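# Find heavy disk-drive cartons and stand them on platform

## Task

Four closed cartons sit in the scene; one or more still hold disk drives, which cannot be seen from outside, and a full carton is roughly double the weight of the heaviest empty one. Put every full carton standing on the low platform, keeping its current side up and without tilt. The task fails if any empty carton ends on or above the platform or rests against its upper edge. Each carton's contents must stay wholly inside it. Finish by releasing everything and pulling the arms away; anything kept in place only by the robot does not count.

## Robot and tools

Robot: two 7-joint Kinova Gen3 arms, left_arm and right_arm, each ending in a Robotiq 2F-85 parallel gripper. Bases in the scene frame: left_arm at (-0.001, +0.263, 0) m, quat_wxyz (+0.995, 0, 0, -0.104); right_arm at (-0.037, -0.263, 0) m, quat_wxyz (+0.998, 0, 0, -0.064). Scene frame: origin on the tabletop midway between the arms, +x out over the table, +z up, left_arm on the +y side. The names left and right do not refer to image sides.

Joint order within an arm (in rows and in every result list): waist, shoulder, upper arm roll, elbow, forearm roll, wrist pitch, wrist roll. Elbow and wrist roll are sign-reversed relative to the URDF, while stated ranges use URDF signs. Ranges in rad: waist, upper arm roll, forearm roll, wrist roll -69.115 to 69.115; shoulder -2.250 to 2.250; elbow -2.580 to 2.580; wrist pitch -2.100 to 2.100. Real ends may differ by 0.013 rad.

Row format: one flat list of 18 numbers, all in [-1, 1], covering both arms even if one is idle: left_arm's 7 joint numbers, then its gripper position and gripper speed, then the same 9 for right_arm. Joint numbers are scaled offsets, not absolute angles: 1.0 equals 0.9985 rad for the first four joints and 0.8765 rad for the last three. Gripper position is absolute: +1 fully open (85 mm), 0 about 41 mm, about -0.8 pads touching, -1 close until blocked (grip force about 190-235 N per pad). Gripper speed: -1 about 20 mm/s, 0 about 85, +1 about 150. To keep a gripper unchanged, resend its previous two numbers, since 0 is itself a command.

execute_actions(actions): a list of actions; each action is a table of up to 15 rows, one per 1/30 s step, with the final row held for the rest of the 15 steps (0.5 s per action). Joint offsets are measured from the angles at the start of that action (for the first action, from the last reported angles), not from the previous row. An action that pushes a joint more than 0.013 rad beyond its range is refused for both arms; a malformed action, or a first action failing that check, rejects the whole call. An empty list just returns state and images. Per step, joint targets are capped at a lead of 0.304 rad (first four joints) or 0.266 rad (wrist joints) from the measured angle, and scaled back if the gripper would jump more than 70 mm, so large offsets take several actions.

move(target, speed, blocking): target is one 18-number row; its joint offsets count from the Joint positions in the latest result that lists them, and all joints travel proportionally so the gripper follows a curve. speed is in rad/s for the joint with farthest to travel, 0.01 to 2, default 0.5; paths last 0.5 to 10 s. Gripper numbers are applied at the start. Moves do not avoid obstacles or the other arm. blocking=false returns after 0.5 s; then use wait or stop before issuing further moves or actions. The result adds a move: line with the ending (done, off_target, moving, held, fault), limits=held or limits=none, and each arm's joint farthest from its target.

wait(seconds 0 to 10) lets time run holding the last command. stop brakes a running move. zoom_image(camera, region [x0,y0,x1,y1] in pixels, at most 504x504) enlarges cam_high, cam_left_wrist or cam_right_wrist (each 504x504). read_manual gives licence text only. finished_scene(scene) ends scene 1 or 2 irreversibly and reports success plus the next task.

Results: each arm's gripper pose (end_effector_position in m, end_effector_quat_wxyz) in the scene frame, which may be off at long reach; Joint positions, Joint velocities and Joint targets per arm (rad, rad/s); position_measured_pct, roughly 50 - 50 x the gripper's actual position number (0 fully open; stopping below 90 means something is held, about 90 means the pads met). end_effector_position is between closed pads; fingers point along the gripper's +z, close along its y, and tips extend about 19 mm beyond it when closed, 6 mm when open, moving about 13 mm outward as they close, so keep clearance above surfaces. Lines such as joint sent to its limit, joint command not followed, MOTOR HOT, OVER-TEMPERATURE FAULT, or a torque fault (arm halts 10 s) flag problems. Camera calibration (K, distortion, T_world_to_cam) is provided per camera and is only approximate.

Strategy: weight cannot be seen, so lift each carton a little and judge weight by effort, e.g. joint lag, sagging or torques; a full carton is about twice the heaviest empty one. Load limits are 48.6 N m on the first four joints and 30.6 N m on the wrist joints, and held weight adds to them. Move full cartons upright onto the platform; keep empty ones clear of it and not leaning on its edge.

Avoid: dropping, tipping or crushing cartons, spilling contents, knocking anything off the table, arms colliding or pressing each other, fast impacts, long heavy holds that heat motors. Occasional external tugs may occur.

Each tool is called after "Request:" in YAML: its name, and indented under it one key for each argument.

## Session

Request:
execute_actions:
  actions: []

Scene clock: 0.00 s.
left_arm: end_effector_position=(+0.4733, +0.0425, +0.1467) position_measured_pct=0.0 end_effector_quat_wxyz=(-0.193, +0.840, -0.482, +0.156) | right_arm: end_effector_position=(+0.2061, -0.6412, +0.1987) position_measured_pct=0.0 end_effector_quat_wxyz=(-0.002, +0.478, +0.878, +0.000)
Joint names: [waist, shoulder, upper arm roll, elbow, forearm roll, wrist pitch, wrist roll]
Joint positions: left_arm=[ 1.041  0.725 -0.961 -1.817  0.374  0.538 -3.909] | right_arm=[ 0.816  0.435 -0.001 -1.656  0.002  1.054 -1.515]
Joint velocities: left_arm=[ 0.    -0.    -0.    -0.     0.    -0.001 -0.   ] | right_arm=[ 0.     0.    -0.    -0.002 -0.    -0.001 -0.   ]
Joint targets: left_arm=[1.041 0.725 -0.961 -1.817 0.374 0.538 -3.909] | right_arm=[0.816 0.435 -0.001 -1.656 0.002 1.054 -1.515]

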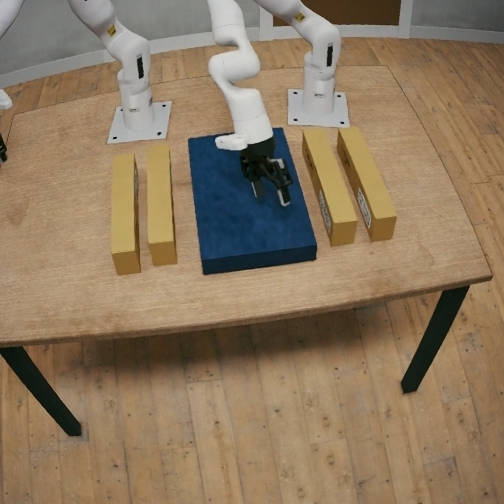

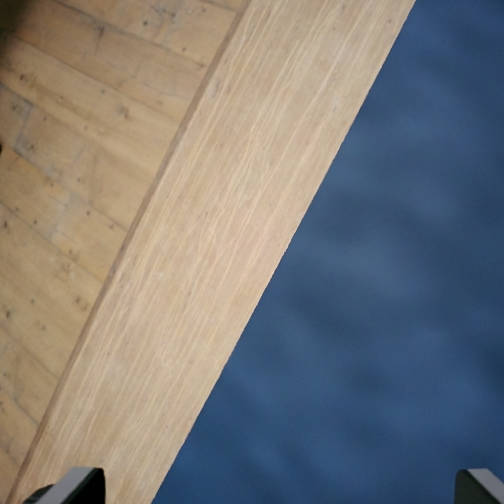

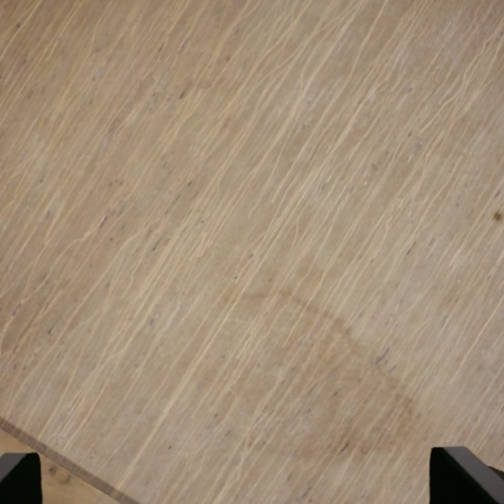

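Request:
move:
  target: [-1,-0.453,0.962,0.095,-0.427,0.695,-0.914,1,0,-1,-0.162,0,-0.066,0,0.106,0.02,1,0]
  speed: 0.8

Request:
move:
  target: [-0.25,0,0,0,0,0,0,1,0,-0.018,0,0,0,0,0,0,1,0]

Scene clock: 24.17 s.
left_arm: end_effector_position=(+0.3800, +0.1404, +0.2494) position_measured_pct=0.0 end_effector_quat_wxyz=(-0.000, +0.992, -0.126, +0.000) | right_arm: end_effector_position=(+0.3635, -0.2665, +0.2491) position_measured_pct=0.0 end_effector_quat_wxyz=(-0.001, +0.009, +1.000, -0.001)
Joint names: [waist, shoulder, upper arm roll, elbow, forearm roll, wrist pitch, wrist roll]
Joint positions: left_arm=[ 0.043  0.272 -0.    -1.722 -0.001  1.147 -4.71 ] | right_arm=[-0.182  0.273 -0.001 -1.722  0.002  1.147 -1.497]
Joint velocities: left_arm=[-0.002 -0.     0.     0.001  0.    -0.    -0.   ] | right_arm=[-0.002 -0.     0.     0.001 -0.001  0.    -0.002]
Joint targets: left_arm=[0.042 0.272 -0.000 -1.722 -0.001 1.147 -4.710] | right_arm=[-0.182 0.273 -0.001 -1.722 0.002 1.147 -1.497]
move: done; limits=none; left_arm: farthest joint: the waist, 0.000 radians from its target (0.998 radians at the start); right_arm: farthest joint: the waist, 0.000 radians from its target (0.999 radians at the start)
camera_calibration (this result's frames):
cam_left_wrist: T_world_to_cam=[[-0.239522, -0.970434, -0.0297708, 0.2376], [-0.970495, 0.240187, -0.0211951, 0.403568], [0.027719, 0.0238157, -0.999332, 0.383711], [0, 0, 0, 1]] pos_world=[0.437935, 0.124505, 0.399082]
cam_right_wrist: T_world_to_cam=[[0.0183353, 0.999327, 0.0317573, 0.248093], [0.999665, -0.0189028, 0.0176611, -0.317808], [0.0182496, 0.0314228, -0.99934, 0.390776], [0, 0, 0, 1]] pos_world=[0.306021, -0.266213, 0.388252]

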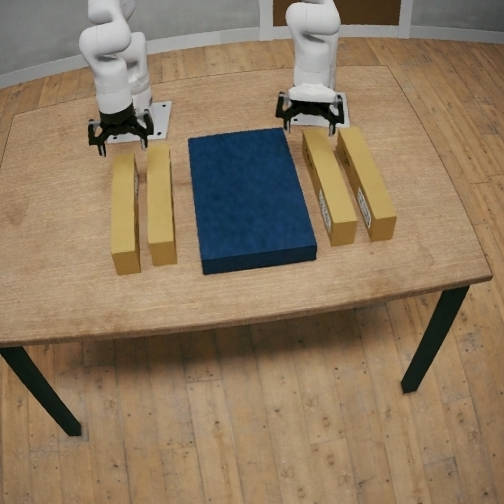

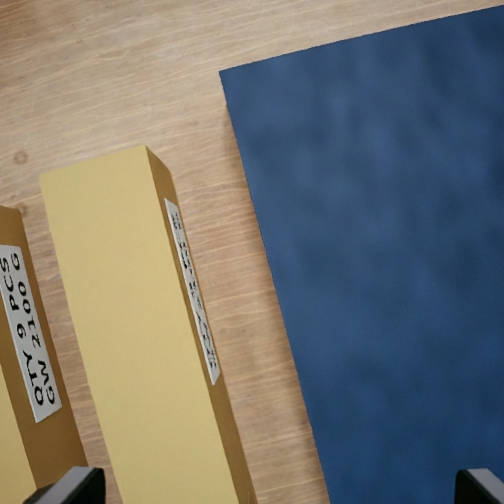

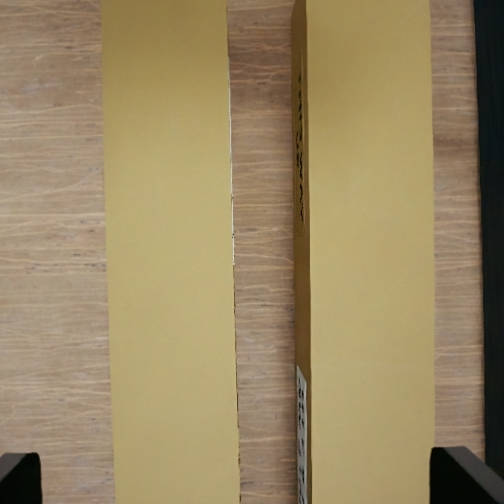

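Scene clock: 25.27 s.
left_arm: end_effector_position=(+0.3985, +0.2383, +0.2494) position_measured_pct=0.0 end_effector_quat_wxyz=(-0.000, +1.000, -0.002, -0.000) | right_arm: end_effector_position=(+0.3635, -0.2593, +0.2491) position_measured_pct=0.0 end_effector_quat_wxyz=(-0.001, -0.000, +1.000, -0.001)
Joint names: [waist, shoulder, upper arm roll, elbow, forearm roll, wrist pitch, wrist roll]
Joint positions: left_arm=[-0.207  0.272 -0.    -1.722 -0.001  1.147 -4.71 ] | right_arm=[-0.2    0.273 -0.001 -1.722  0.002  1.147 -1.497]
Joint velocities: left_arm=[-0.002 -0.001  0.    -0.001 -0.002  0.    -0.   ] | right_arm=[-0.001  0.    -0.001  0.    -0.001  0.    -0.   ]
Joint targets: left_arm=[-0.207 0.272 -0.000 -1.722 -0.001 1.147 -4.710] | right_arm=[-0.200 0.273 -0.001 -1.722 0.002 1.147 -1.497]
move: done; limits=none; left_arm: farthest joint: the waist, 0.000 radians from its target (0.249 radians at the start); right_arm: farthest joint: the waist, 0.000 radians from its target (0.018 radians at the start)
camera_calibration (this result's frames):
cam_left_wrist: T_world_to_cam=[[0.0073793, -0.999529, -0.0297836, 0.245556], [-0.999753, -0.00674945, -0.0211929, 0.468591], [0.0209819, 0.0299326, -0.999332, 0.38209], [0, 0, 0, 1]] pos_world=[0.458646, 0.237166, 0.399079]
cam_right_wrist: T_world_to_cam=[[0.000385474, 0.999496, 0.0317579, 0.247474], [0.999844, -0.000946798, 0.0176619, -0.313078], [0.0176831, 0.0317461, -0.99934, 0.390839], [0, 0, 0, 1]] pos_world=[0.306022, -0.260054, 0.388251]

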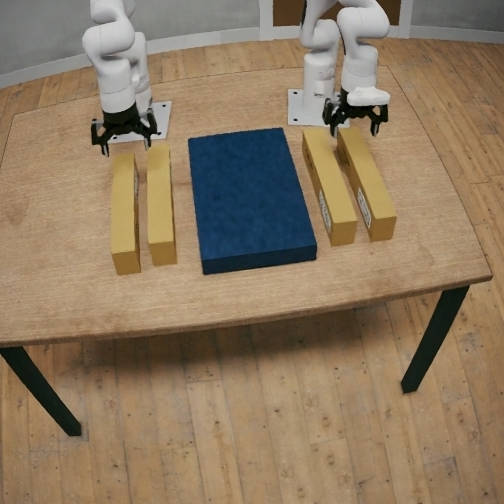

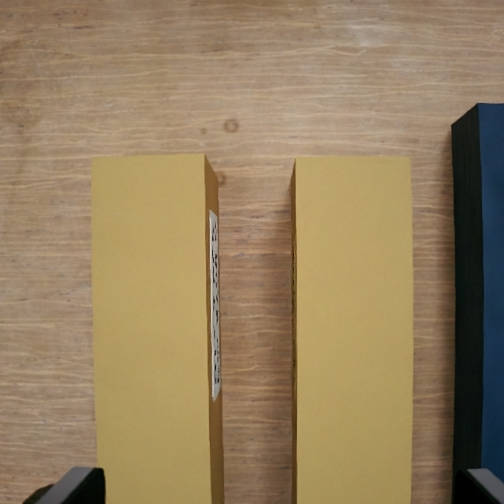

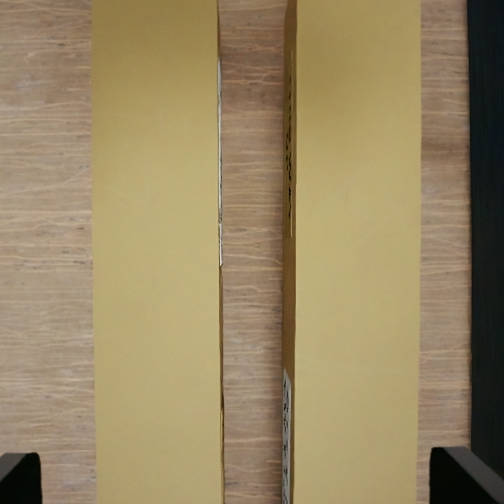

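Request:
move:
  target: [-0.172,0.124,0,-0.385,0,-0.578,0.195,0.75,0,0.085,0.206,0,-0.226,0,-0.493,-0.097,0.75,0]
  speed: 0.7

Scene clock: 37.50 s.
left_arm: end_effector_position=(+0.3473, +0.2983, +0.1093) position_measured_pct=12.7 end_effector_quat_wxyz=(-0.000, +1.000, -0.002, -0.001) | right_arm: end_effector_position=(+0.3626, -0.2929, +0.1095) position_measured_pct=12.7 end_effector_quat_wxyz=(-0.000, -0.001, +1.000, -0.001)
Joint names: [waist, shoulder, upper arm roll, elbow, forearm roll, wrist pitch, wrist roll]
Joint positions: left_arm=[-0.378  0.396 -0.    -2.107 -0.001  0.64  -4.54 ] | right_arm=[-0.115  0.479 -0.001 -1.948  0.002  0.715 -1.582]
Joint velocities: left_arm=[-0.002  0.003  0.     0.001 -0.    -0.     0.001] | right_arm=[ 0.     0.002  0.001 -0.002  0.    -0.002  0.   ]
Joint targets: left_arm=[-0.378 0.396 -0.000 -2.107 -0.001 0.640 -4.540] | right_arm=[-0.115 0.479 -0.001 -1.948 0.002 0.715 -1.582]
move: done; limits=none; left_arm: farthest joint: the waist, 0.001 radians from its target (0.172 radians at the start); right_arm: farthest joint: the waist, 0.000 radians from its target (0.085 radians at the start)
camera_calibration (this result's frames):
cam_left_wrist: T_world_to_cam=[[0.00758977, -0.99954, -0.0293624, 0.30158], [-0.999782, -0.00701419, -0.0196563, 0.414664], [0.0194413, 0.0295051, -0.999376, 0.24202], [0, 0, 0, 1]] pos_world=[0.40758, 0.297209, 0.258874]
cam_right_wrist: T_world_to_cam=[[-0.000644773, 0.999464, 0.032719, 0.285819], [0.99983, 0.0000408757, 0.0184544, -0.309557], [0.0184432, 0.0327253, -0.999294, 0.252457], [0, 0, 0, 1]] pos_world=[0.305032, -0.293915, 0.24864]

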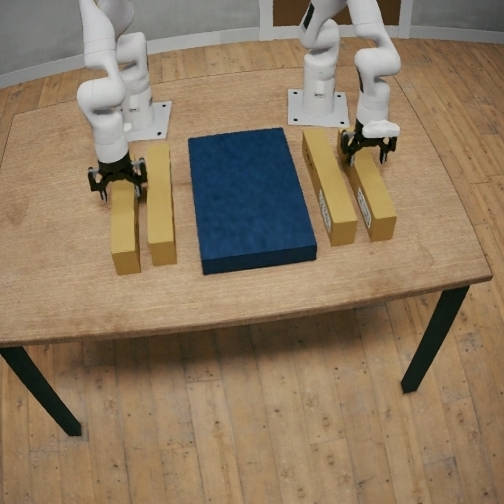

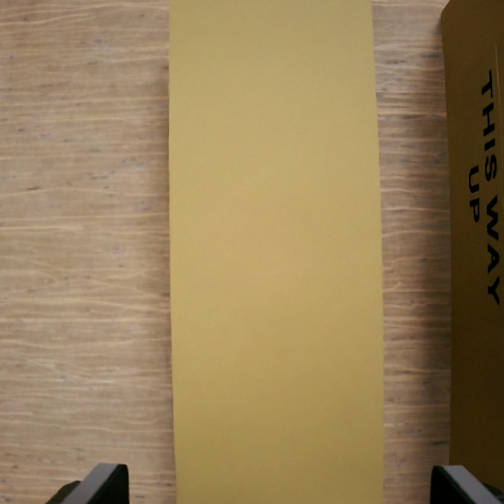

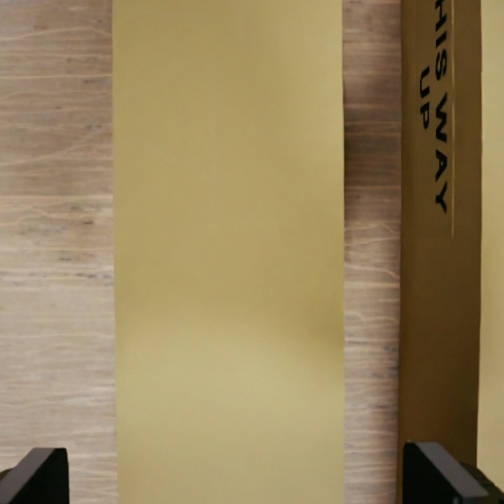

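Request:
move:
  target: [0,0.154,0,-0.057,0,-0.24,0,0.75,0,0,0.133,0,-0.053,0,-0.212,0,0.75,0]
  speed: 0.3

Request:
move:
  target: [0,0,0,0,0,0,0,-1,0,0,0,0,0,0,0,0,-1,0]

Request:
move:
  target: [0,-0.05,0,0.017,0,0.076,0,-1,0,0,-0.045,0,0.016,0,0.07,0,-1,0]
  speed: 0.15

Scene clock: 45.17 s.
left_arm: end_effector_position=(+0.3478, +0.2983, +0.0463) position_measured_pct=12.7 end_effector_quat_wxyz=(-0.000, +1.000, -0.002, -0.001) | right_arm: end_effector_position=(+0.3649, -0.2946, +0.0501) position_measured_pct=12.7 end_effector_quat_wxyz=(+0.004, +0.000, +1.000, -0.001)
Joint names: [waist, shoulder, upper arm roll, elbow, forearm roll, wrist pitch, wrist roll]
Joint positions: left_arm=[-0.378  0.55  -0.    -2.164 -0.001  0.43  -4.54 ] | right_arm=[-0.113  0.603  0.    -2.     0.003  0.531 -1.583]
Joint velocities: left_arm=[ 0.     0.003 -0.     0.001  0.003 -0.001  0.001] | right_arm=[-0.     0.001 -0.     0.001 -0.002 -0.001  0.001]
Joint targets: left_arm=[-0.378 0.550 -0.000 -2.164 -0.001 0.430 -4.540] | right_arm=[-0.115 0.612 -0.001 -2.001 0.002 0.529 -1.582]
move: done; limits=none; left_arm: farthest joint: the waist, 0.000 radians from its target (0.000 radians at the start); right_arm: farthest joint: the shoulder, 0.008 radians from its target (0.133 radians at the start)
camera_calibration (this result's frames):
cam_left_wrist: T_world_to_cam=[[0.00749951, -0.999543, -0.0292714, 0.299825], [-0.999784, -0.00692702, -0.0196109, 0.413965], [0.0193991, 0.0294122, -0.999379, 0.179129], [0, 0, 0, 1]] pos_world=[0.408152, 0.297287, 0.195912]
cam_right_wrist: T_world_to_cam=[[0.00165525, 0.999491, 0.0318632, 0.288631], [0.999661, -0.00248191, 0.0259219, -0.311778], [0.0259878, 0.0318095, -0.999156, 0.190047], [0, 0, 0, 1]] pos_world=[0.306256, -0.295303, 0.188772]

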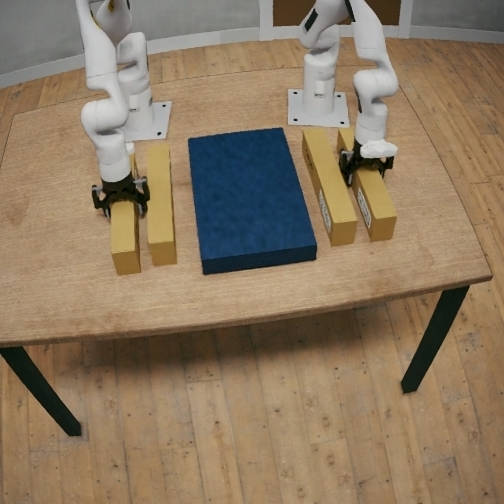

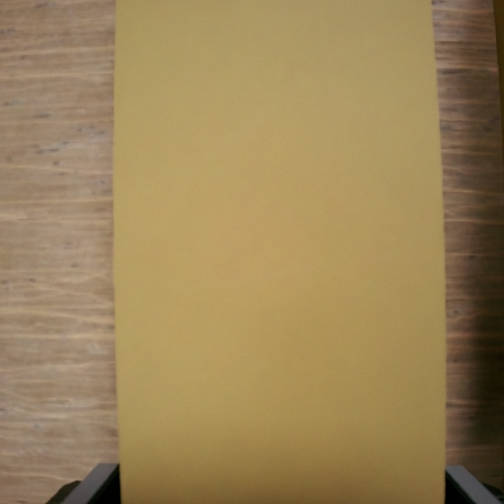

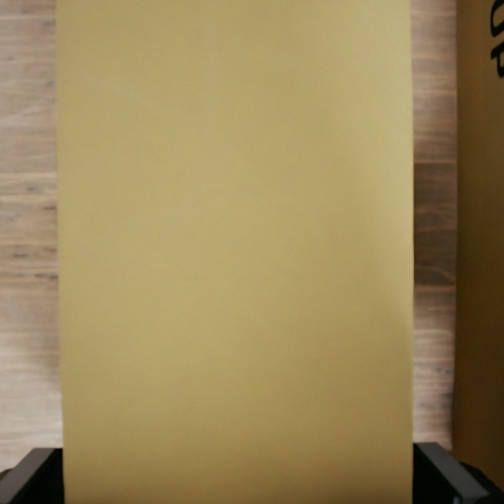

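Scene clock: 45.73 s.
left_arm: end_effector_position=(+0.3479, +0.2983, +0.0471) position_measured_pct=34.9 end_effector_quat_wxyz=(+0.000, +1.000, -0.001, -0.000) | right_arm: end_effector_position=(+0.3651, -0.2942, +0.0509) position_measured_pct=35.7 end_effector_quat_wxyz=(+0.004, +0.000, +1.000, -0.001)
Joint names: [waist, shoulder, upper arm roll, elbow, forearm roll, wrist pitch, wrist roll]
Joint positions: left_arm=[-0.378  0.547 -0.    -2.164  0.     0.431 -4.541] | right_arm=[-0.113  0.601  0.    -2.     0.003  0.532 -1.583]
Joint velocities: left_arm=[-0.    -0.    -0.     0.001 -0.001 -0.    -0.   ] | right_arm=[ 0.001 -0.    -0.     0.002  0.001  0.002 -0.003]
Joint targets: left_arm=[-0.378 0.550 -0.000 -2.164 -0.001 0.430 -4.540] | right_arm=[-0.113 0.603 0.000 -2.000 0.003 0.531 -1.583]
move: done; limits=none; left_arm: farthest joint: the shoulder, 0.003 radians from its target (0.000 radians at the start); right_arm: farthest joint: the shoulder, 0.002 radians from its target (0.000 radians at the start)
camera_calibration (this result's frames):
cam_left_wrist: T_world_to_cam=[[0.0096503, -0.999532, -0.0290453, 0.299051], [-0.999749, -0.00905637, -0.0205109, 0.414703], [0.0202383, 0.0292359, -0.999368, 0.179673], [0, 0, 0, 1]] pos_world=[0.408076, 0.297413, 0.196751]
cam_right_wrist: T_world_to_cam=[[0.00139175, 0.999478, 0.0322713, 0.288336], [0.999631, -0.00226565, 0.027059, -0.311997], [0.027118, 0.0322218, -0.999113, 0.19052], [0, 0, 0, 1]] pos_world=[0.306314, -0.295031, 0.189488]

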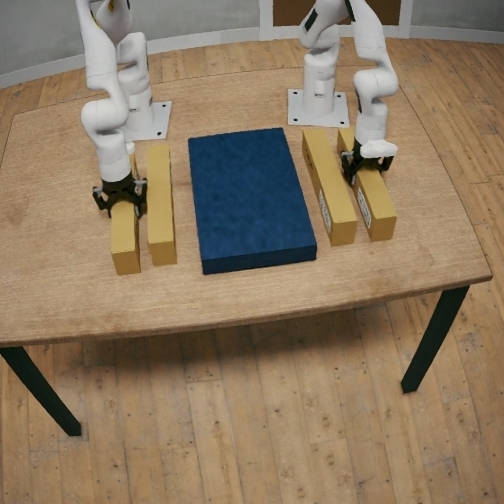

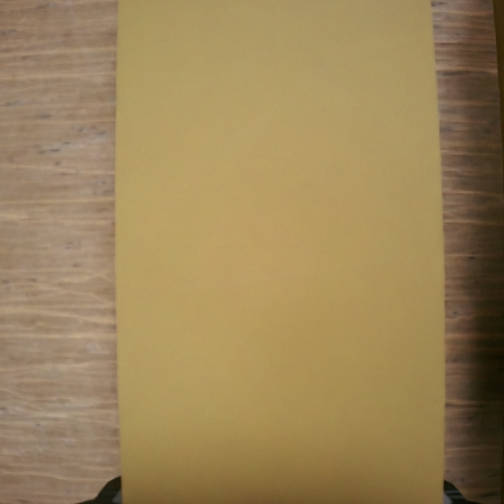

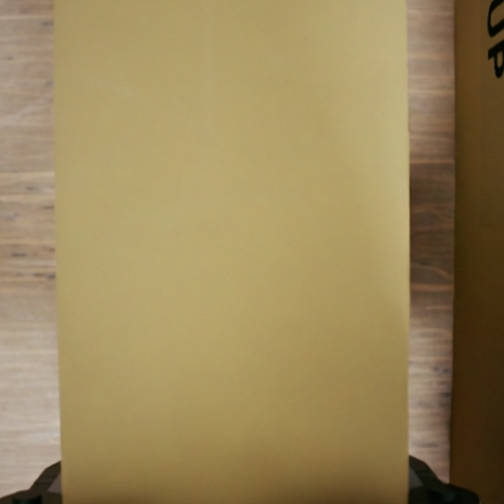

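Scene clock: 46.53 s.
left_arm: end_effector_position=(+0.3443, +0.2978, +0.0632) position_measured_pct=34.9 end_effector_quat_wxyz=(+0.001, +1.000, -0.001, -0.007) | right_arm: end_effector_position=(+0.3630, -0.2942, +0.0691) position_measured_pct=36.1 end_effector_quat_wxyz=(+0.000, +0.000, +1.000, -0.001)
Joint names: [waist, shoulder, upper arm roll, elbow, forearm roll, wrist pitch, wrist roll]
Joint positions: left_arm=[-0.378  0.507 -0.001 -2.151  0.     0.498 -4.541] | right_arm=[-0.113  0.562 -0.    -1.986  0.003  0.593 -1.583]
Joint velocities: left_arm=[-0.001 -0.004  0.    -0.001  0.    -0.    -0.   ] | right_arm=[ 0.001 -0.002 -0.001  0.    -0.001  0.002 -0.001]
Joint targets: left_arm=[-0.378 0.497 -0.000 -2.147 0.000 0.498 -4.541] | right_arm=[-0.113 0.557 0.000 -1.984 0.003 0.594 -1.583]
move: done; limits=none; left_arm: farthest joint: the shoulder, 0.009 radians from its target (0.050 radians at the start); right_arm: farthest joint: the shoulder, 0.006 radians from its target (0.045 radians at the start)
camera_calibration (this result's frames):
cam_left_wrist: T_world_to_cam=[[0.00944239, -0.999589, -0.0270778, 0.298974], [-0.999926, -0.00923124, -0.00791214, 0.410746], [0.00765892, 0.0271505, -0.999602, 0.200845], [0, 0, 0, 1]] pos_world=[0.406355, 0.29719, 0.212111]
cam_right_wrist: T_world_to_cam=[[0.00165123, 0.999477, 0.0322878, 0.287625], [0.999805, -0.00228614, 0.0196369, -0.309998], [0.0197004, 0.032249, -0.999286, 0.211515], [0, 0, 0, 1]] pos_world=[0.305295, -0.295004, 0.208164]

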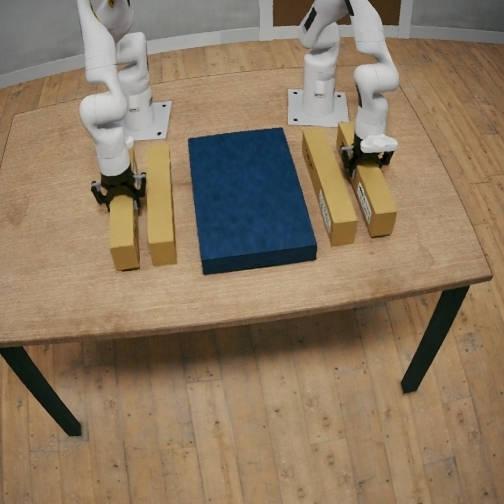

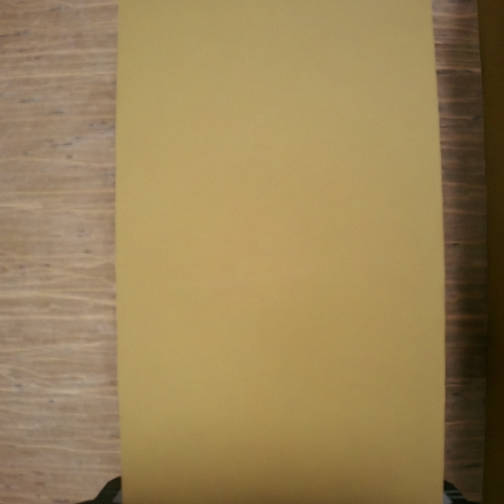

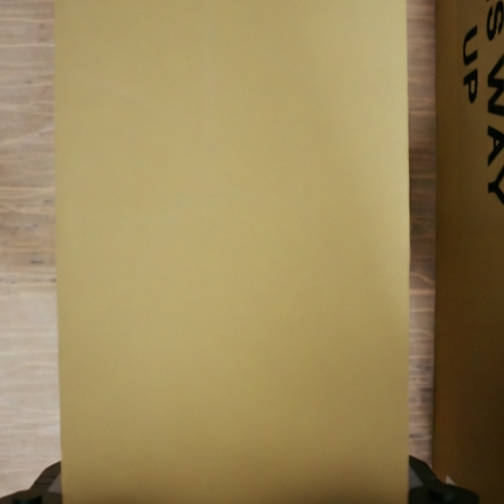

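Request:
move:
  target: [0,-0.2,0,0.102,0,0.318,0,-1,0,0.07,-0.005,0,0,0,0,-0.08,-1,0]
  speed: 0.3

Request:
move:
  target: [0.727,0.12,0,0.223,0,0.1,-0.828,-1,0,0,0.037,0,-0.014,0,-0.066,0,-1,0]
  speed: 0.4

Request:
move:
  target: [0,0.06,0,-0.042,0,-0.135,0,-1,0,0,0,0,0,0,0,0,0.75,0]
  speed: 0.2

Scene clock: 59.97 s.
left_arm: end_effector_position=(+0.3459, +0.2980, +0.1479) position_measured_pct=34.9 end_effector_quat_wxyz=(+0.000, +1.000, -0.000, -0.003) | right_arm: end_effector_position=(+0.3588, -0.3219, +0.0688) position_measured_pct=36.1 end_effector_quat_wxyz=(-0.001, +0.000, +1.000, -0.001)
Joint names: [waist, shoulder, upper arm roll, elbow, forearm roll, wrist pitch, wrist roll]
Joint positions: left_arm=[-0.378  0.316 -0.001 -2.055  0.     0.776 -4.541] | right_arm=[-0.044  0.562 -0.    -1.988  0.003  0.593 -1.653]
Joint velocities: left_arm=[-0.001 -0.004 -0.     0.001  0.     0.    -0.   ] | right_arm=[ 0.002 -0.    -0.    -0.001  0.001  0.002 -0.   ]
Joint targets: left_arm=[-0.378 0.307 -0.001 -2.049 0.000 0.776 -4.541] | right_arm=[-0.043 0.557 -0.000 -1.986 0.003 0.593 -1.653]
move: done; limits=none; left_arm: farthest joint: the shoulder, 0.009 radians from its target (0.199 radians at the start); right_arm: farthest joint: the shoulder, 0.005 radians from its target (0.004 radians at the start)
camera_calibration (this result's frames):
cam_left_wrist: T_world_to_cam=[[0.00973433, -0.999555, -0.0281955, 0.30159], [-0.999838, -0.0093022, -0.0154172, 0.41411], [0.0151481, 0.028341, -0.999484, 0.28247], [0, 0, 0, 1]] pos_world=[0.406828, 0.297303, 0.297212]
cam_right_wrist: T_world_to_cam=[[0.00131984, 0.999473, 0.0324328, 0.315419], [0.99984, -0.00189763, 0.0177908, -0.30561], [0.0178429, 0.0324041, -0.999316, 0.212871], [0, 0, 0, 1]] pos_world=[0.301347, -0.322731, 0.207932]

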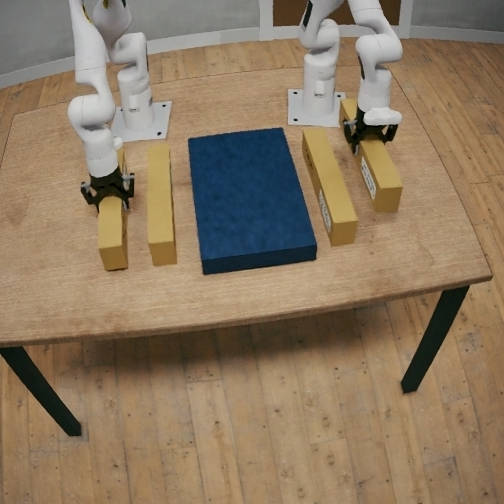

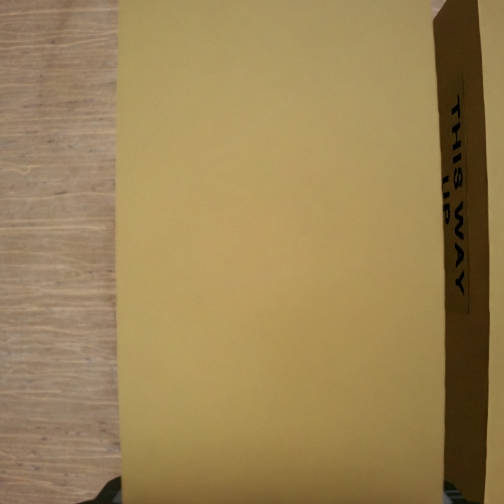

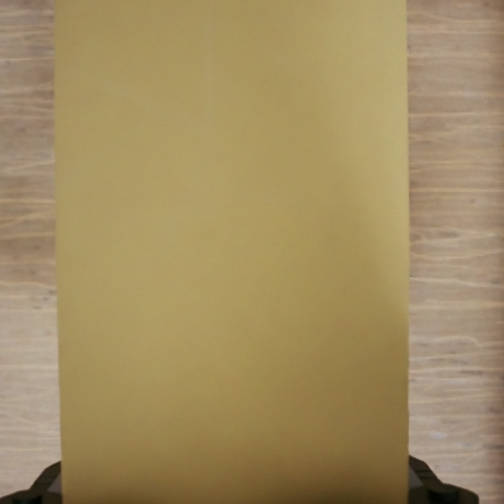

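Scene clock: 62.30 s.
left_arm: end_effector_position=(+0.3399, +0.0228, +0.1471) position_measured_pct=34.9 end_effector_quat_wxyz=(-0.002, +1.000, -0.000, -0.003) | right_arm: end_effector_position=(+0.3595, -0.3219, +0.0510) position_measured_pct=36.1 end_effector_quat_wxyz=(+0.002, +0.000, +1.000, -0.001)
Joint names: [waist, shoulder, upper arm roll, elbow, forearm roll, wrist pitch, wrist roll]
Joint positions: left_arm=[ 0.347  0.446 -0.001 -1.839  0.     0.864 -5.266] | right_arm=[-0.044  0.6   -0.    -2.003  0.002  0.535 -1.653]
Joint velocities: left_arm=[ 0.004  0.001  0.001  0.001 -0.001 -0.     0.   ] | right_arm=[-0.    -0.001 -0.001  0.    -0.     0.001 -0.001]
Joint targets: left_arm=[0.348 0.436 -0.001 -1.832 0.000 0.864 -5.266] | right_arm=[-0.044 0.599 -0.000 -2.002 0.003 0.535 -1.653]
move: done; limits=none; left_arm: farthest joint: the shoulder, 0.010 radians from its target (0.120 radians at the start); right_arm: farthest joint: the shoulder, 0.001 radians from its target (0.037 radians at the start)
camera_calibration (this result's frames):
cam_left_wrist: T_world_to_cam=[[0.00999051, -0.999396, -0.0332951, 0.027179], [-0.999846, -0.0095045, -0.0147235, 0.405485], [0.0143982, 0.0334371, -0.999337, 0.289694], [0, 0, 0, 1]] pos_world=[0.40098, 0.02133, 0.296377]
cam_right_wrist: T_world_to_cam=[[0.00106383, 0.999478, 0.0322838, 0.316077], [0.999746, -0.00178908, 0.0224442, -0.306142], [0.0224903, 0.0322517, -0.999227, 0.193374], [0, 0, 0, 1]] pos_world=[0.30138, -0.322696, 0.189891]

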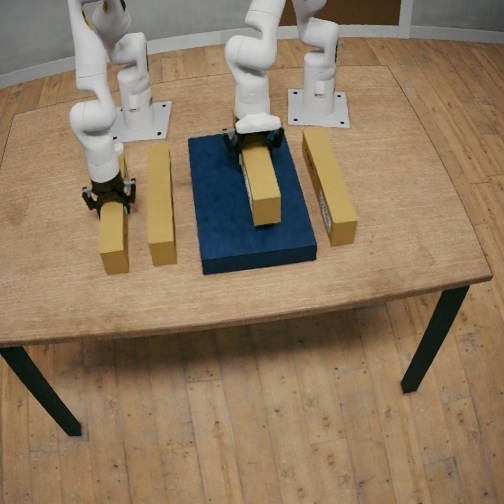

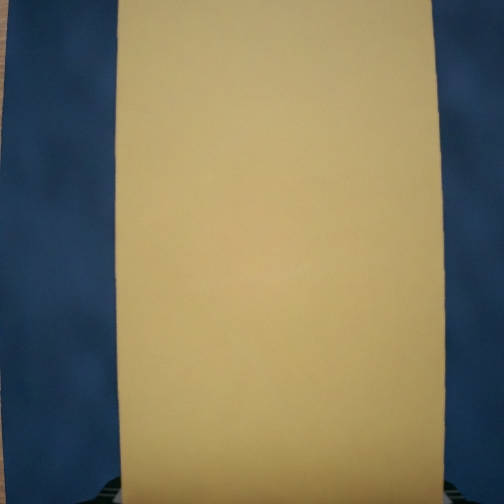

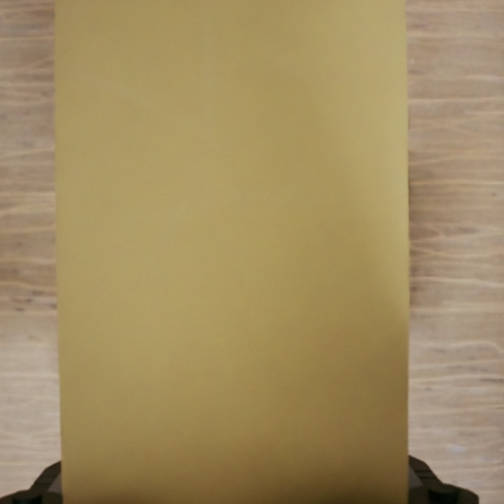

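Scene clock: 63.27 s.
left_arm: end_effector_position=(+0.3411, +0.0223, +0.1080) position_measured_pct=34.9 end_effector_quat_wxyz=(-0.001, +1.000, -0.000, -0.002) | right_arm: end_effector_position=(+0.3595, -0.3219, +0.0510) position_measured_pct=12.7 end_effector_quat_wxyz=(+0.002, +0.000, +1.000, -0.001)
Joint names: [waist, shoulder, upper arm roll, elbow, forearm roll, wrist pitch, wrist roll]
Joint positions: left_arm=[ 0.347  0.514 -0.001 -1.886  0.     0.746 -5.266] | right_arm=[-0.044  0.6   -0.    -2.003  0.002  0.535 -1.653]
Joint velocities: left_arm=[ 0.001 -0.001  0.    -0.002  0.001 -0.    -0.   ] | right_arm=[-0.     0.     0.001  0.002  0.     0.002 -0.001]
Joint targets: left_arm=[0.347 0.506 -0.001 -1.881 0.000 0.746 -5.266] | right_arm=[-0.044 0.600 -0.000 -2.003 0.002 0.535 -1.653]
move: done; limits=none; left_arm: farthest joint: the shoulder, 0.008 radians from its target (0.060 radians at the start); right_arm: farthest joint: the waist, 0.000 radians from its target (0.000 radians at the start)
camera_calibration (this result's frames):
cam_left_wrist: T_world_to_cam=[[0.010365, -0.999447, -0.0316074, 0.0250018], [-0.99979, -0.00979955, -0.0179939, 0.406476], [0.0176742, 0.0317873, -0.999338, 0.249576], [0, 0, 0, 1]] pos_world=[0.401721, 0.0210379, 0.257516]
cam_right_wrist: T_world_to_cam=[[0.00106401, 0.999478, 0.0322834, 0.316077], [0.999746, -0.00178936, 0.0224476, -0.306145], [0.0224937, 0.0322513, -0.999227, 0.193372], [0, 0, 0, 1]] pos_world=[0.301381, -0.322697, 0.189891]

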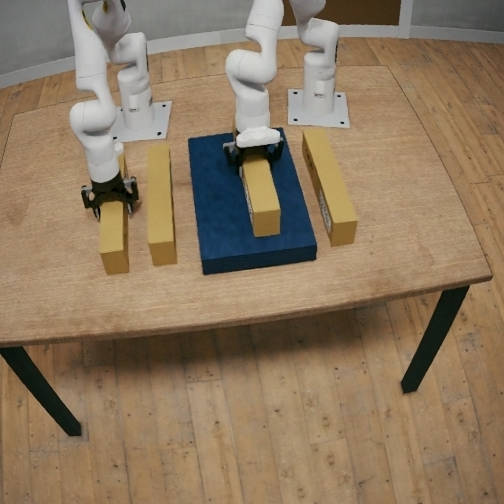

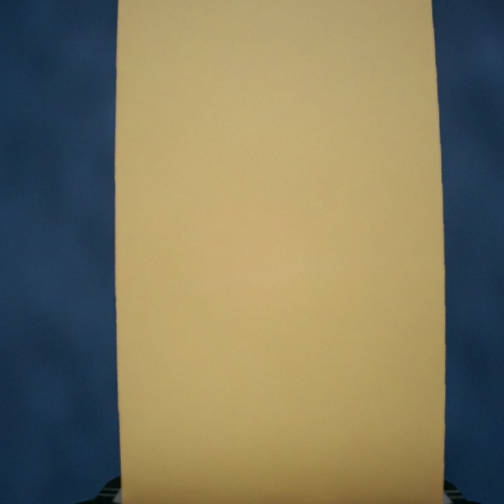

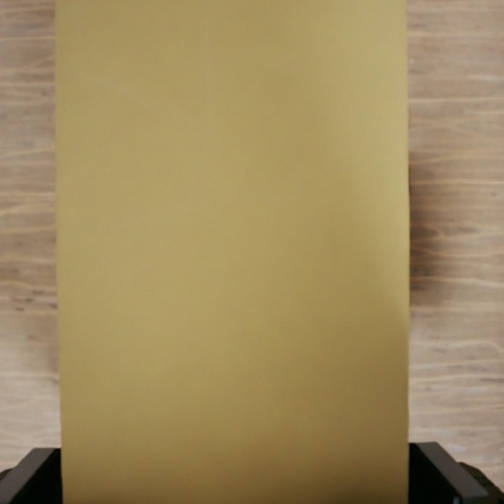

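Lower a bit more; right rises.

Request:
move:
  target: [0,0.012,0,-0.005,0,-0.035,0,-1,0,0,-0.121,0,0.055,0,0.205,0,0.75,0]
  speed: 0.2

Scene clock: 67.87 s.
left_arm: end_effector_position=(+0.3413, +0.0224, +0.1069) position_measured_pct=34.9 end_effector_quat_wxyz=(+0.001, +1.000, -0.000, +0.002) | right_arm: end_effector_position=(+0.3593, -0.3220, +0.1094) position_measured_pct=12.7 end_effector_quat_wxyz=(-0.000, +0.000, +1.000, -0.001)
Joint names: [waist, shoulder, upper arm roll, elbow, forearm roll, wrist pitch, wrist roll]
Joint positions: left_arm=[ 0.347  0.512 -0.001 -1.895  0.     0.73  -5.266] | right_arm=[-0.044  0.479 -0.    -1.948  0.002  0.715 -1.653]
Joint velocities: left_arm=[ 0.001  0.001 -0.     0.001  0.001 -0.    -0.   ] | right_arm=[-0.001 -0.003 -0.    -0.001  0.     0.001  0.   ]
Joint targets: left_arm=[0.347 0.526 -0.001 -1.891 0.000 0.715 -5.266] | right_arm=[-0.044 0.479 -0.000 -1.948 0.002 0.715 -1.653]
move: off_target (left_arm); limits=none; left_arm: farthest joint: the wrist pitch, 0.015 radians from its target (0.030 radians at the start); right_arm: farthest joint: the waist, 0.000 radians from its target (0.000 radians at the start)
camera_calibration (this result's frames):
cam_left_wrist: T_world_to_cam=[[0.0106726, -0.999567, -0.0274252, 0.0245261], [-0.999643, -0.00999359, -0.0247791, 0.407265], [0.0244942, 0.0276798, -0.999317, 0.246214], [0, 0, 0, 1]] pos_world=[0.400827, 0.0217704, 0.25681]
cam_right_wrist: T_world_to_cam=[[0.00145125, 0.999479, 0.0322451, 0.314164], [0.999831, -0.00204086, 0.0182596, -0.306929], [0.0183159, 0.0322132, -0.999313, 0.253183], [0, 0, 0, 1]] pos_world=[0.301784, -0.322783, 0.248483]

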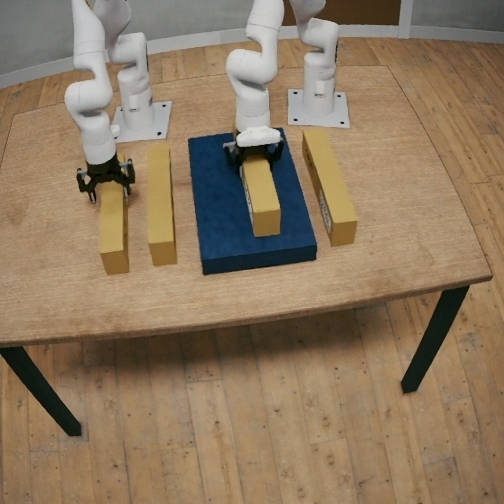

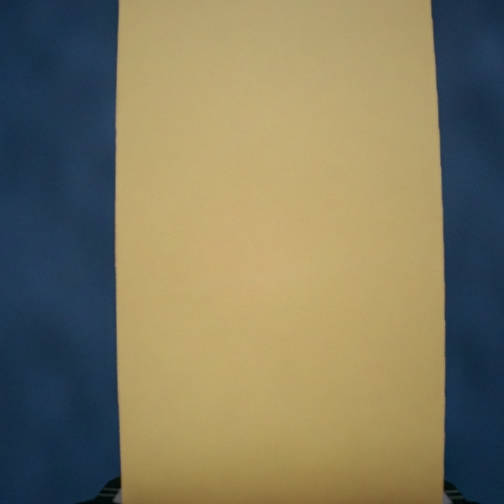

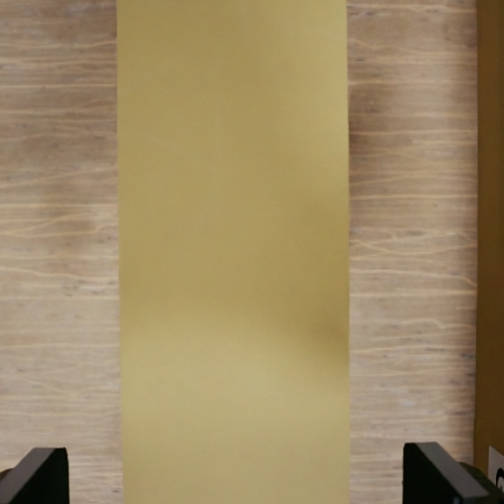

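Request:
move:
  target: [0,0,0,0,0,0,0,0.75,0,-0.303,0,0,0,0,0,0.346,0.75,0]

Request:
move:
  target: [0,-0.122,0,0.105,0,0.262,0,0.75,0,0,0,0,0,0,0,0,0.75,0]

Request:
move:
  target: [-0.435,-0.077,0,-0.262,0,-0.209,0.495,0.75,0,0,0,0,0,0,0,0,0.75,0]

Scene clock: 74.73 s.
left_arm: end_effector_position=(+0.3413, +0.0224, +0.1069) position_measured_pct=12.7 end_effector_quat_wxyz=(+0.001, +1.000, -0.000, +0.002) | right_arm: end_effector_position=(+0.3589, -0.2013, +0.1094) position_measured_pct=12.7 end_effector_quat_wxyz=(-0.000, +0.001, +1.000, -0.001)
Joint names: [waist, shoulder, upper arm roll, elbow, forearm roll, wrist pitch, wrist roll]
Joint positions: left_arm=[ 0.347  0.512 -0.001 -1.895  0.     0.73  -5.266] | right_arm=[-0.346  0.479 -0.    -1.948  0.002  0.715 -1.349]
Joint velocities: left_arm=[ 0.002  0.     0.    -0.001 -0.001 -0.    -0.   ] | right_arm=[-0.003 -0.    -0.    -0.001 -0.002 -0.002  0.   ]
Joint targets: left_arm=[0.347 0.512 -0.001 -1.895 0.000 0.730 -5.266] | right_arm=[-0.346 0.479 -0.000 -1.948 0.002 0.715 -1.349]
move: done; limits=none; left_arm: farthest joint: the waist, 0.000 radians from its target (0.000 radians at the start); right_arm: farthest joint: the waist, 0.001 radians from its target (0.303 radians at the start)
camera_calibration (this result's frames):
cam_left_wrist: T_world_to_cam=[[0.0106725, -0.999567, -0.0274235, 0.024525], [-0.999643, -0.00999342, -0.0247816, 0.407266], [0.0244968, 0.0276782, -0.999317, 0.246213], [0, 0, 0, 1]] pos_world=[0.400828, 0.0217697, 0.25681]
cam_right_wrist: T_world_to_cam=[[0.00240213, 0.99948, 0.0321531, 0.19325], [0.99982, -0.00300553, 0.0187313, -0.306471], [0.0188182, 0.0321023, -0.999307, 0.249101], [0, 0, 0, 1]] pos_world=[0.301264, -0.202068, 0.248455]

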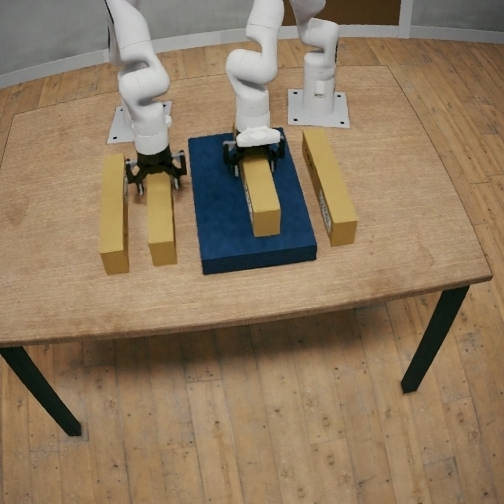

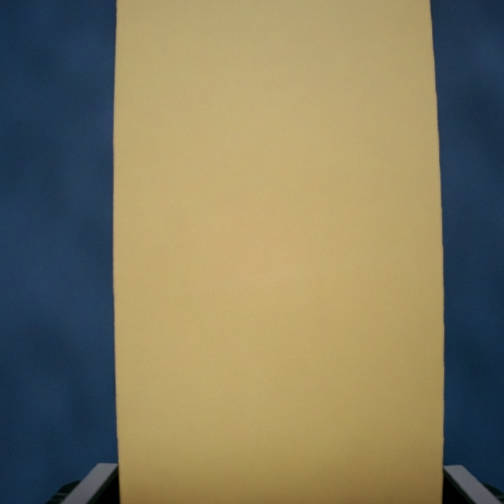

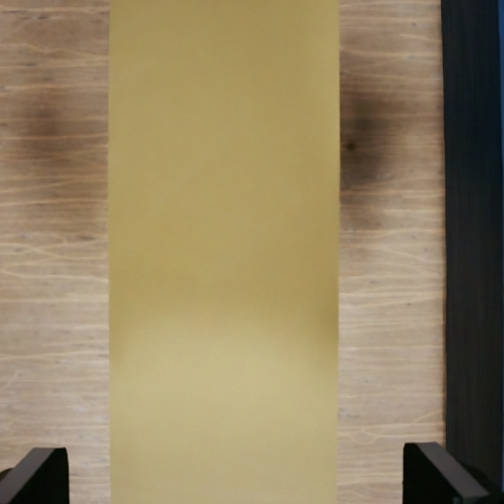

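Scene clock: 75.67 s.
left_arm: end_effector_position=(+0.3413, +0.0223, +0.1824) position_measured_pct=12.7 end_effector_quat_wxyz=(+0.000, +1.000, -0.000, +0.000) | right_arm: end_effector_position=(+0.3589, -0.2013, +0.1094) position_measured_pct=12.7 end_effector_quat_wxyz=(-0.000, +0.001, +1.000, -0.001)
Joint names: [waist, shoulder, upper arm roll, elbow, forearm roll, wrist pitch, wrist roll]
Joint positions: left_arm=[ 0.347  0.391 -0.001 -1.79   0.     0.96  -5.266] | right_arm=[-0.346  0.479 -0.    -1.948  0.002  0.715 -1.349]
Joint velocities: left_arm=[ 0.    -0.003  0.     0.002 -0.001 -0.    -0.001] | right_arm=[-0.     0.001  0.     0.001 -0.001  0.    -0.   ]
Joint targets: left_arm=[0.347 0.390 -0.001 -1.790 0.000 0.960 -5.266] | right_arm=[-0.346 0.479 -0.000 -1.948 0.002 0.715 -1.349]
move: done; limits=none; left_arm: farthest joint: the shoulder, 0.001 radians from its target (0.122 radians at the start); right_arm: farthest joint: the waist, 0.000 radians from its target (0.000 radians at the start)
camera_calibration (this result's frames):
cam_left_wrist: T_world_to_cam=[[0.0106326, -0.999521, -0.029063, 0.0268739], [-0.999709, -0.00999649, -0.0219442, 0.408632], [0.0216432, 0.0292879, -0.999337, 0.322617], [0, 0, 0, 1]] pos_world=[0.401245, 0.0214971, 0.332151]
cam_right_wrist: T_world_to_cam=[[0.00240223, 0.99948, 0.0321536, 0.19325], [0.99982, -0.00300572, 0.0187339, -0.306473], [0.0188208, 0.0321028, -0.999307, 0.2491], [0, 0, 0, 1]] pos_world=[0.301265, -0.202068, 0.248455]

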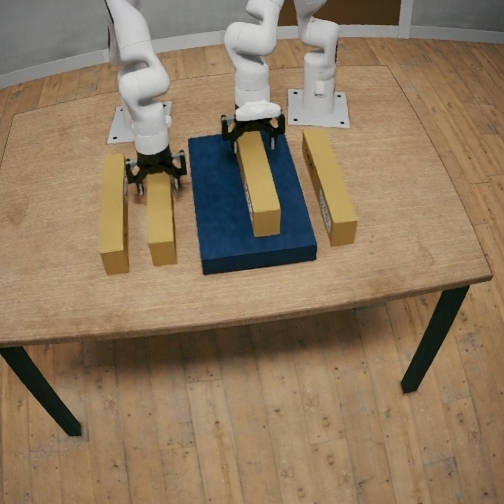

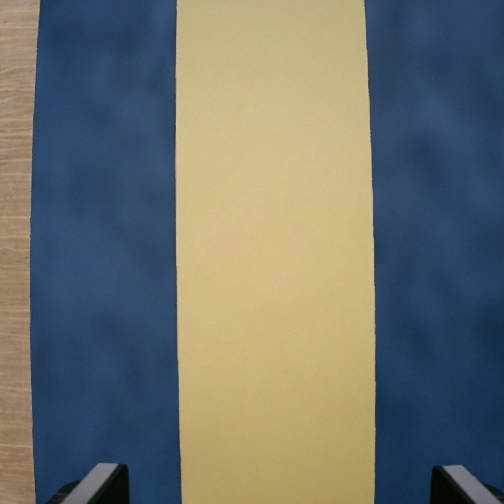

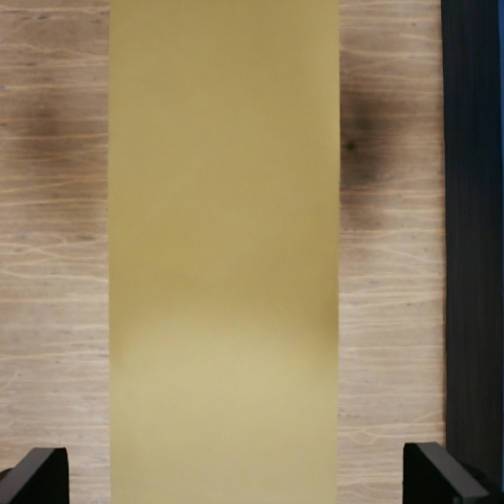

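Scene clock: 77.17 s.
left_arm: end_effector_position=(+0.3431, +0.1969, +0.1493) position_measured_pct=12.7 end_effector_quat_wxyz=(-0.000, +1.000, +0.000, -0.000) | right_arm: end_effector_position=(+0.3589, -0.2013, +0.1094) position_measured_pct=12.7 end_effector_quat_wxyz=(-0.000, +0.001, +1.000, -0.001)
Joint names: [waist, shoulder, upper arm roll, elbow, forearm roll, wrist pitch, wrist roll]
Joint positions: left_arm=[-0.087  0.314 -0.001 -2.052  0.     0.777 -4.832] | right_arm=[-0.346  0.479 -0.    -1.948  0.002  0.715 -1.349]
Joint velocities: left_arm=[-0.003 -0.001  0.    -0.001 -0.001  0.     0.   ] | right_arm=[ 0.     0.    -0.001  0.002  0.001  0.001  0.   ]
Joint targets: left_arm=[-0.087 0.314 -0.001 -2.052 0.000 0.777 -4.832] | right_arm=[-0.346 0.479 -0.000 -1.948 0.002 0.715 -1.349]
move: done; limits=none; left_arm: farthest joint: the waist, 0.000 radians from its target (0.434 radians at the start); right_arm: farthest joint: the waist, 0.000 radians from its target (0.000 radians at the start)
camera_calibration (this result's frames):
cam_left_wrist: T_world_to_cam=[[0.0108201, -0.999506, -0.0295125, 0.200383], [-0.999741, -0.0102229, -0.0203128, 0.411295], [0.020001, 0.0297246, -0.999358, 0.284851], [0, 0, 0, 1]] pos_world=[0.403323, 0.196021, 0.298936]
cam_right_wrist: T_world_to_cam=[[0.00240219, 0.99948, 0.032154, 0.19325], [0.99982, -0.00300577, 0.0187364, -0.306475], [0.0188233, 0.0321033, -0.999307, 0.249099], [0, 0, 0, 1]] pos_world=[0.301266, -0.202067, 0.248455]

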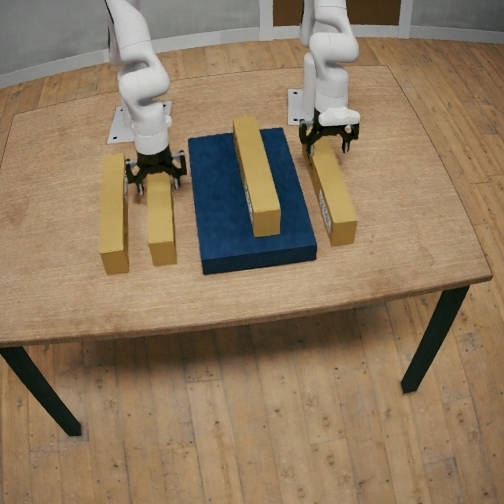

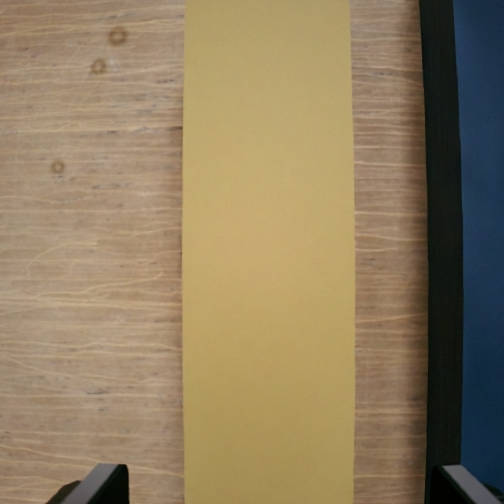

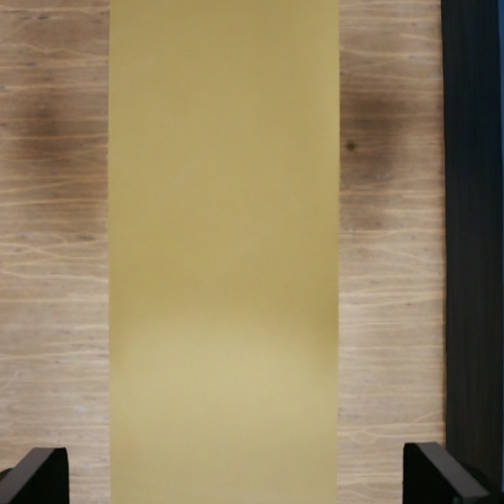

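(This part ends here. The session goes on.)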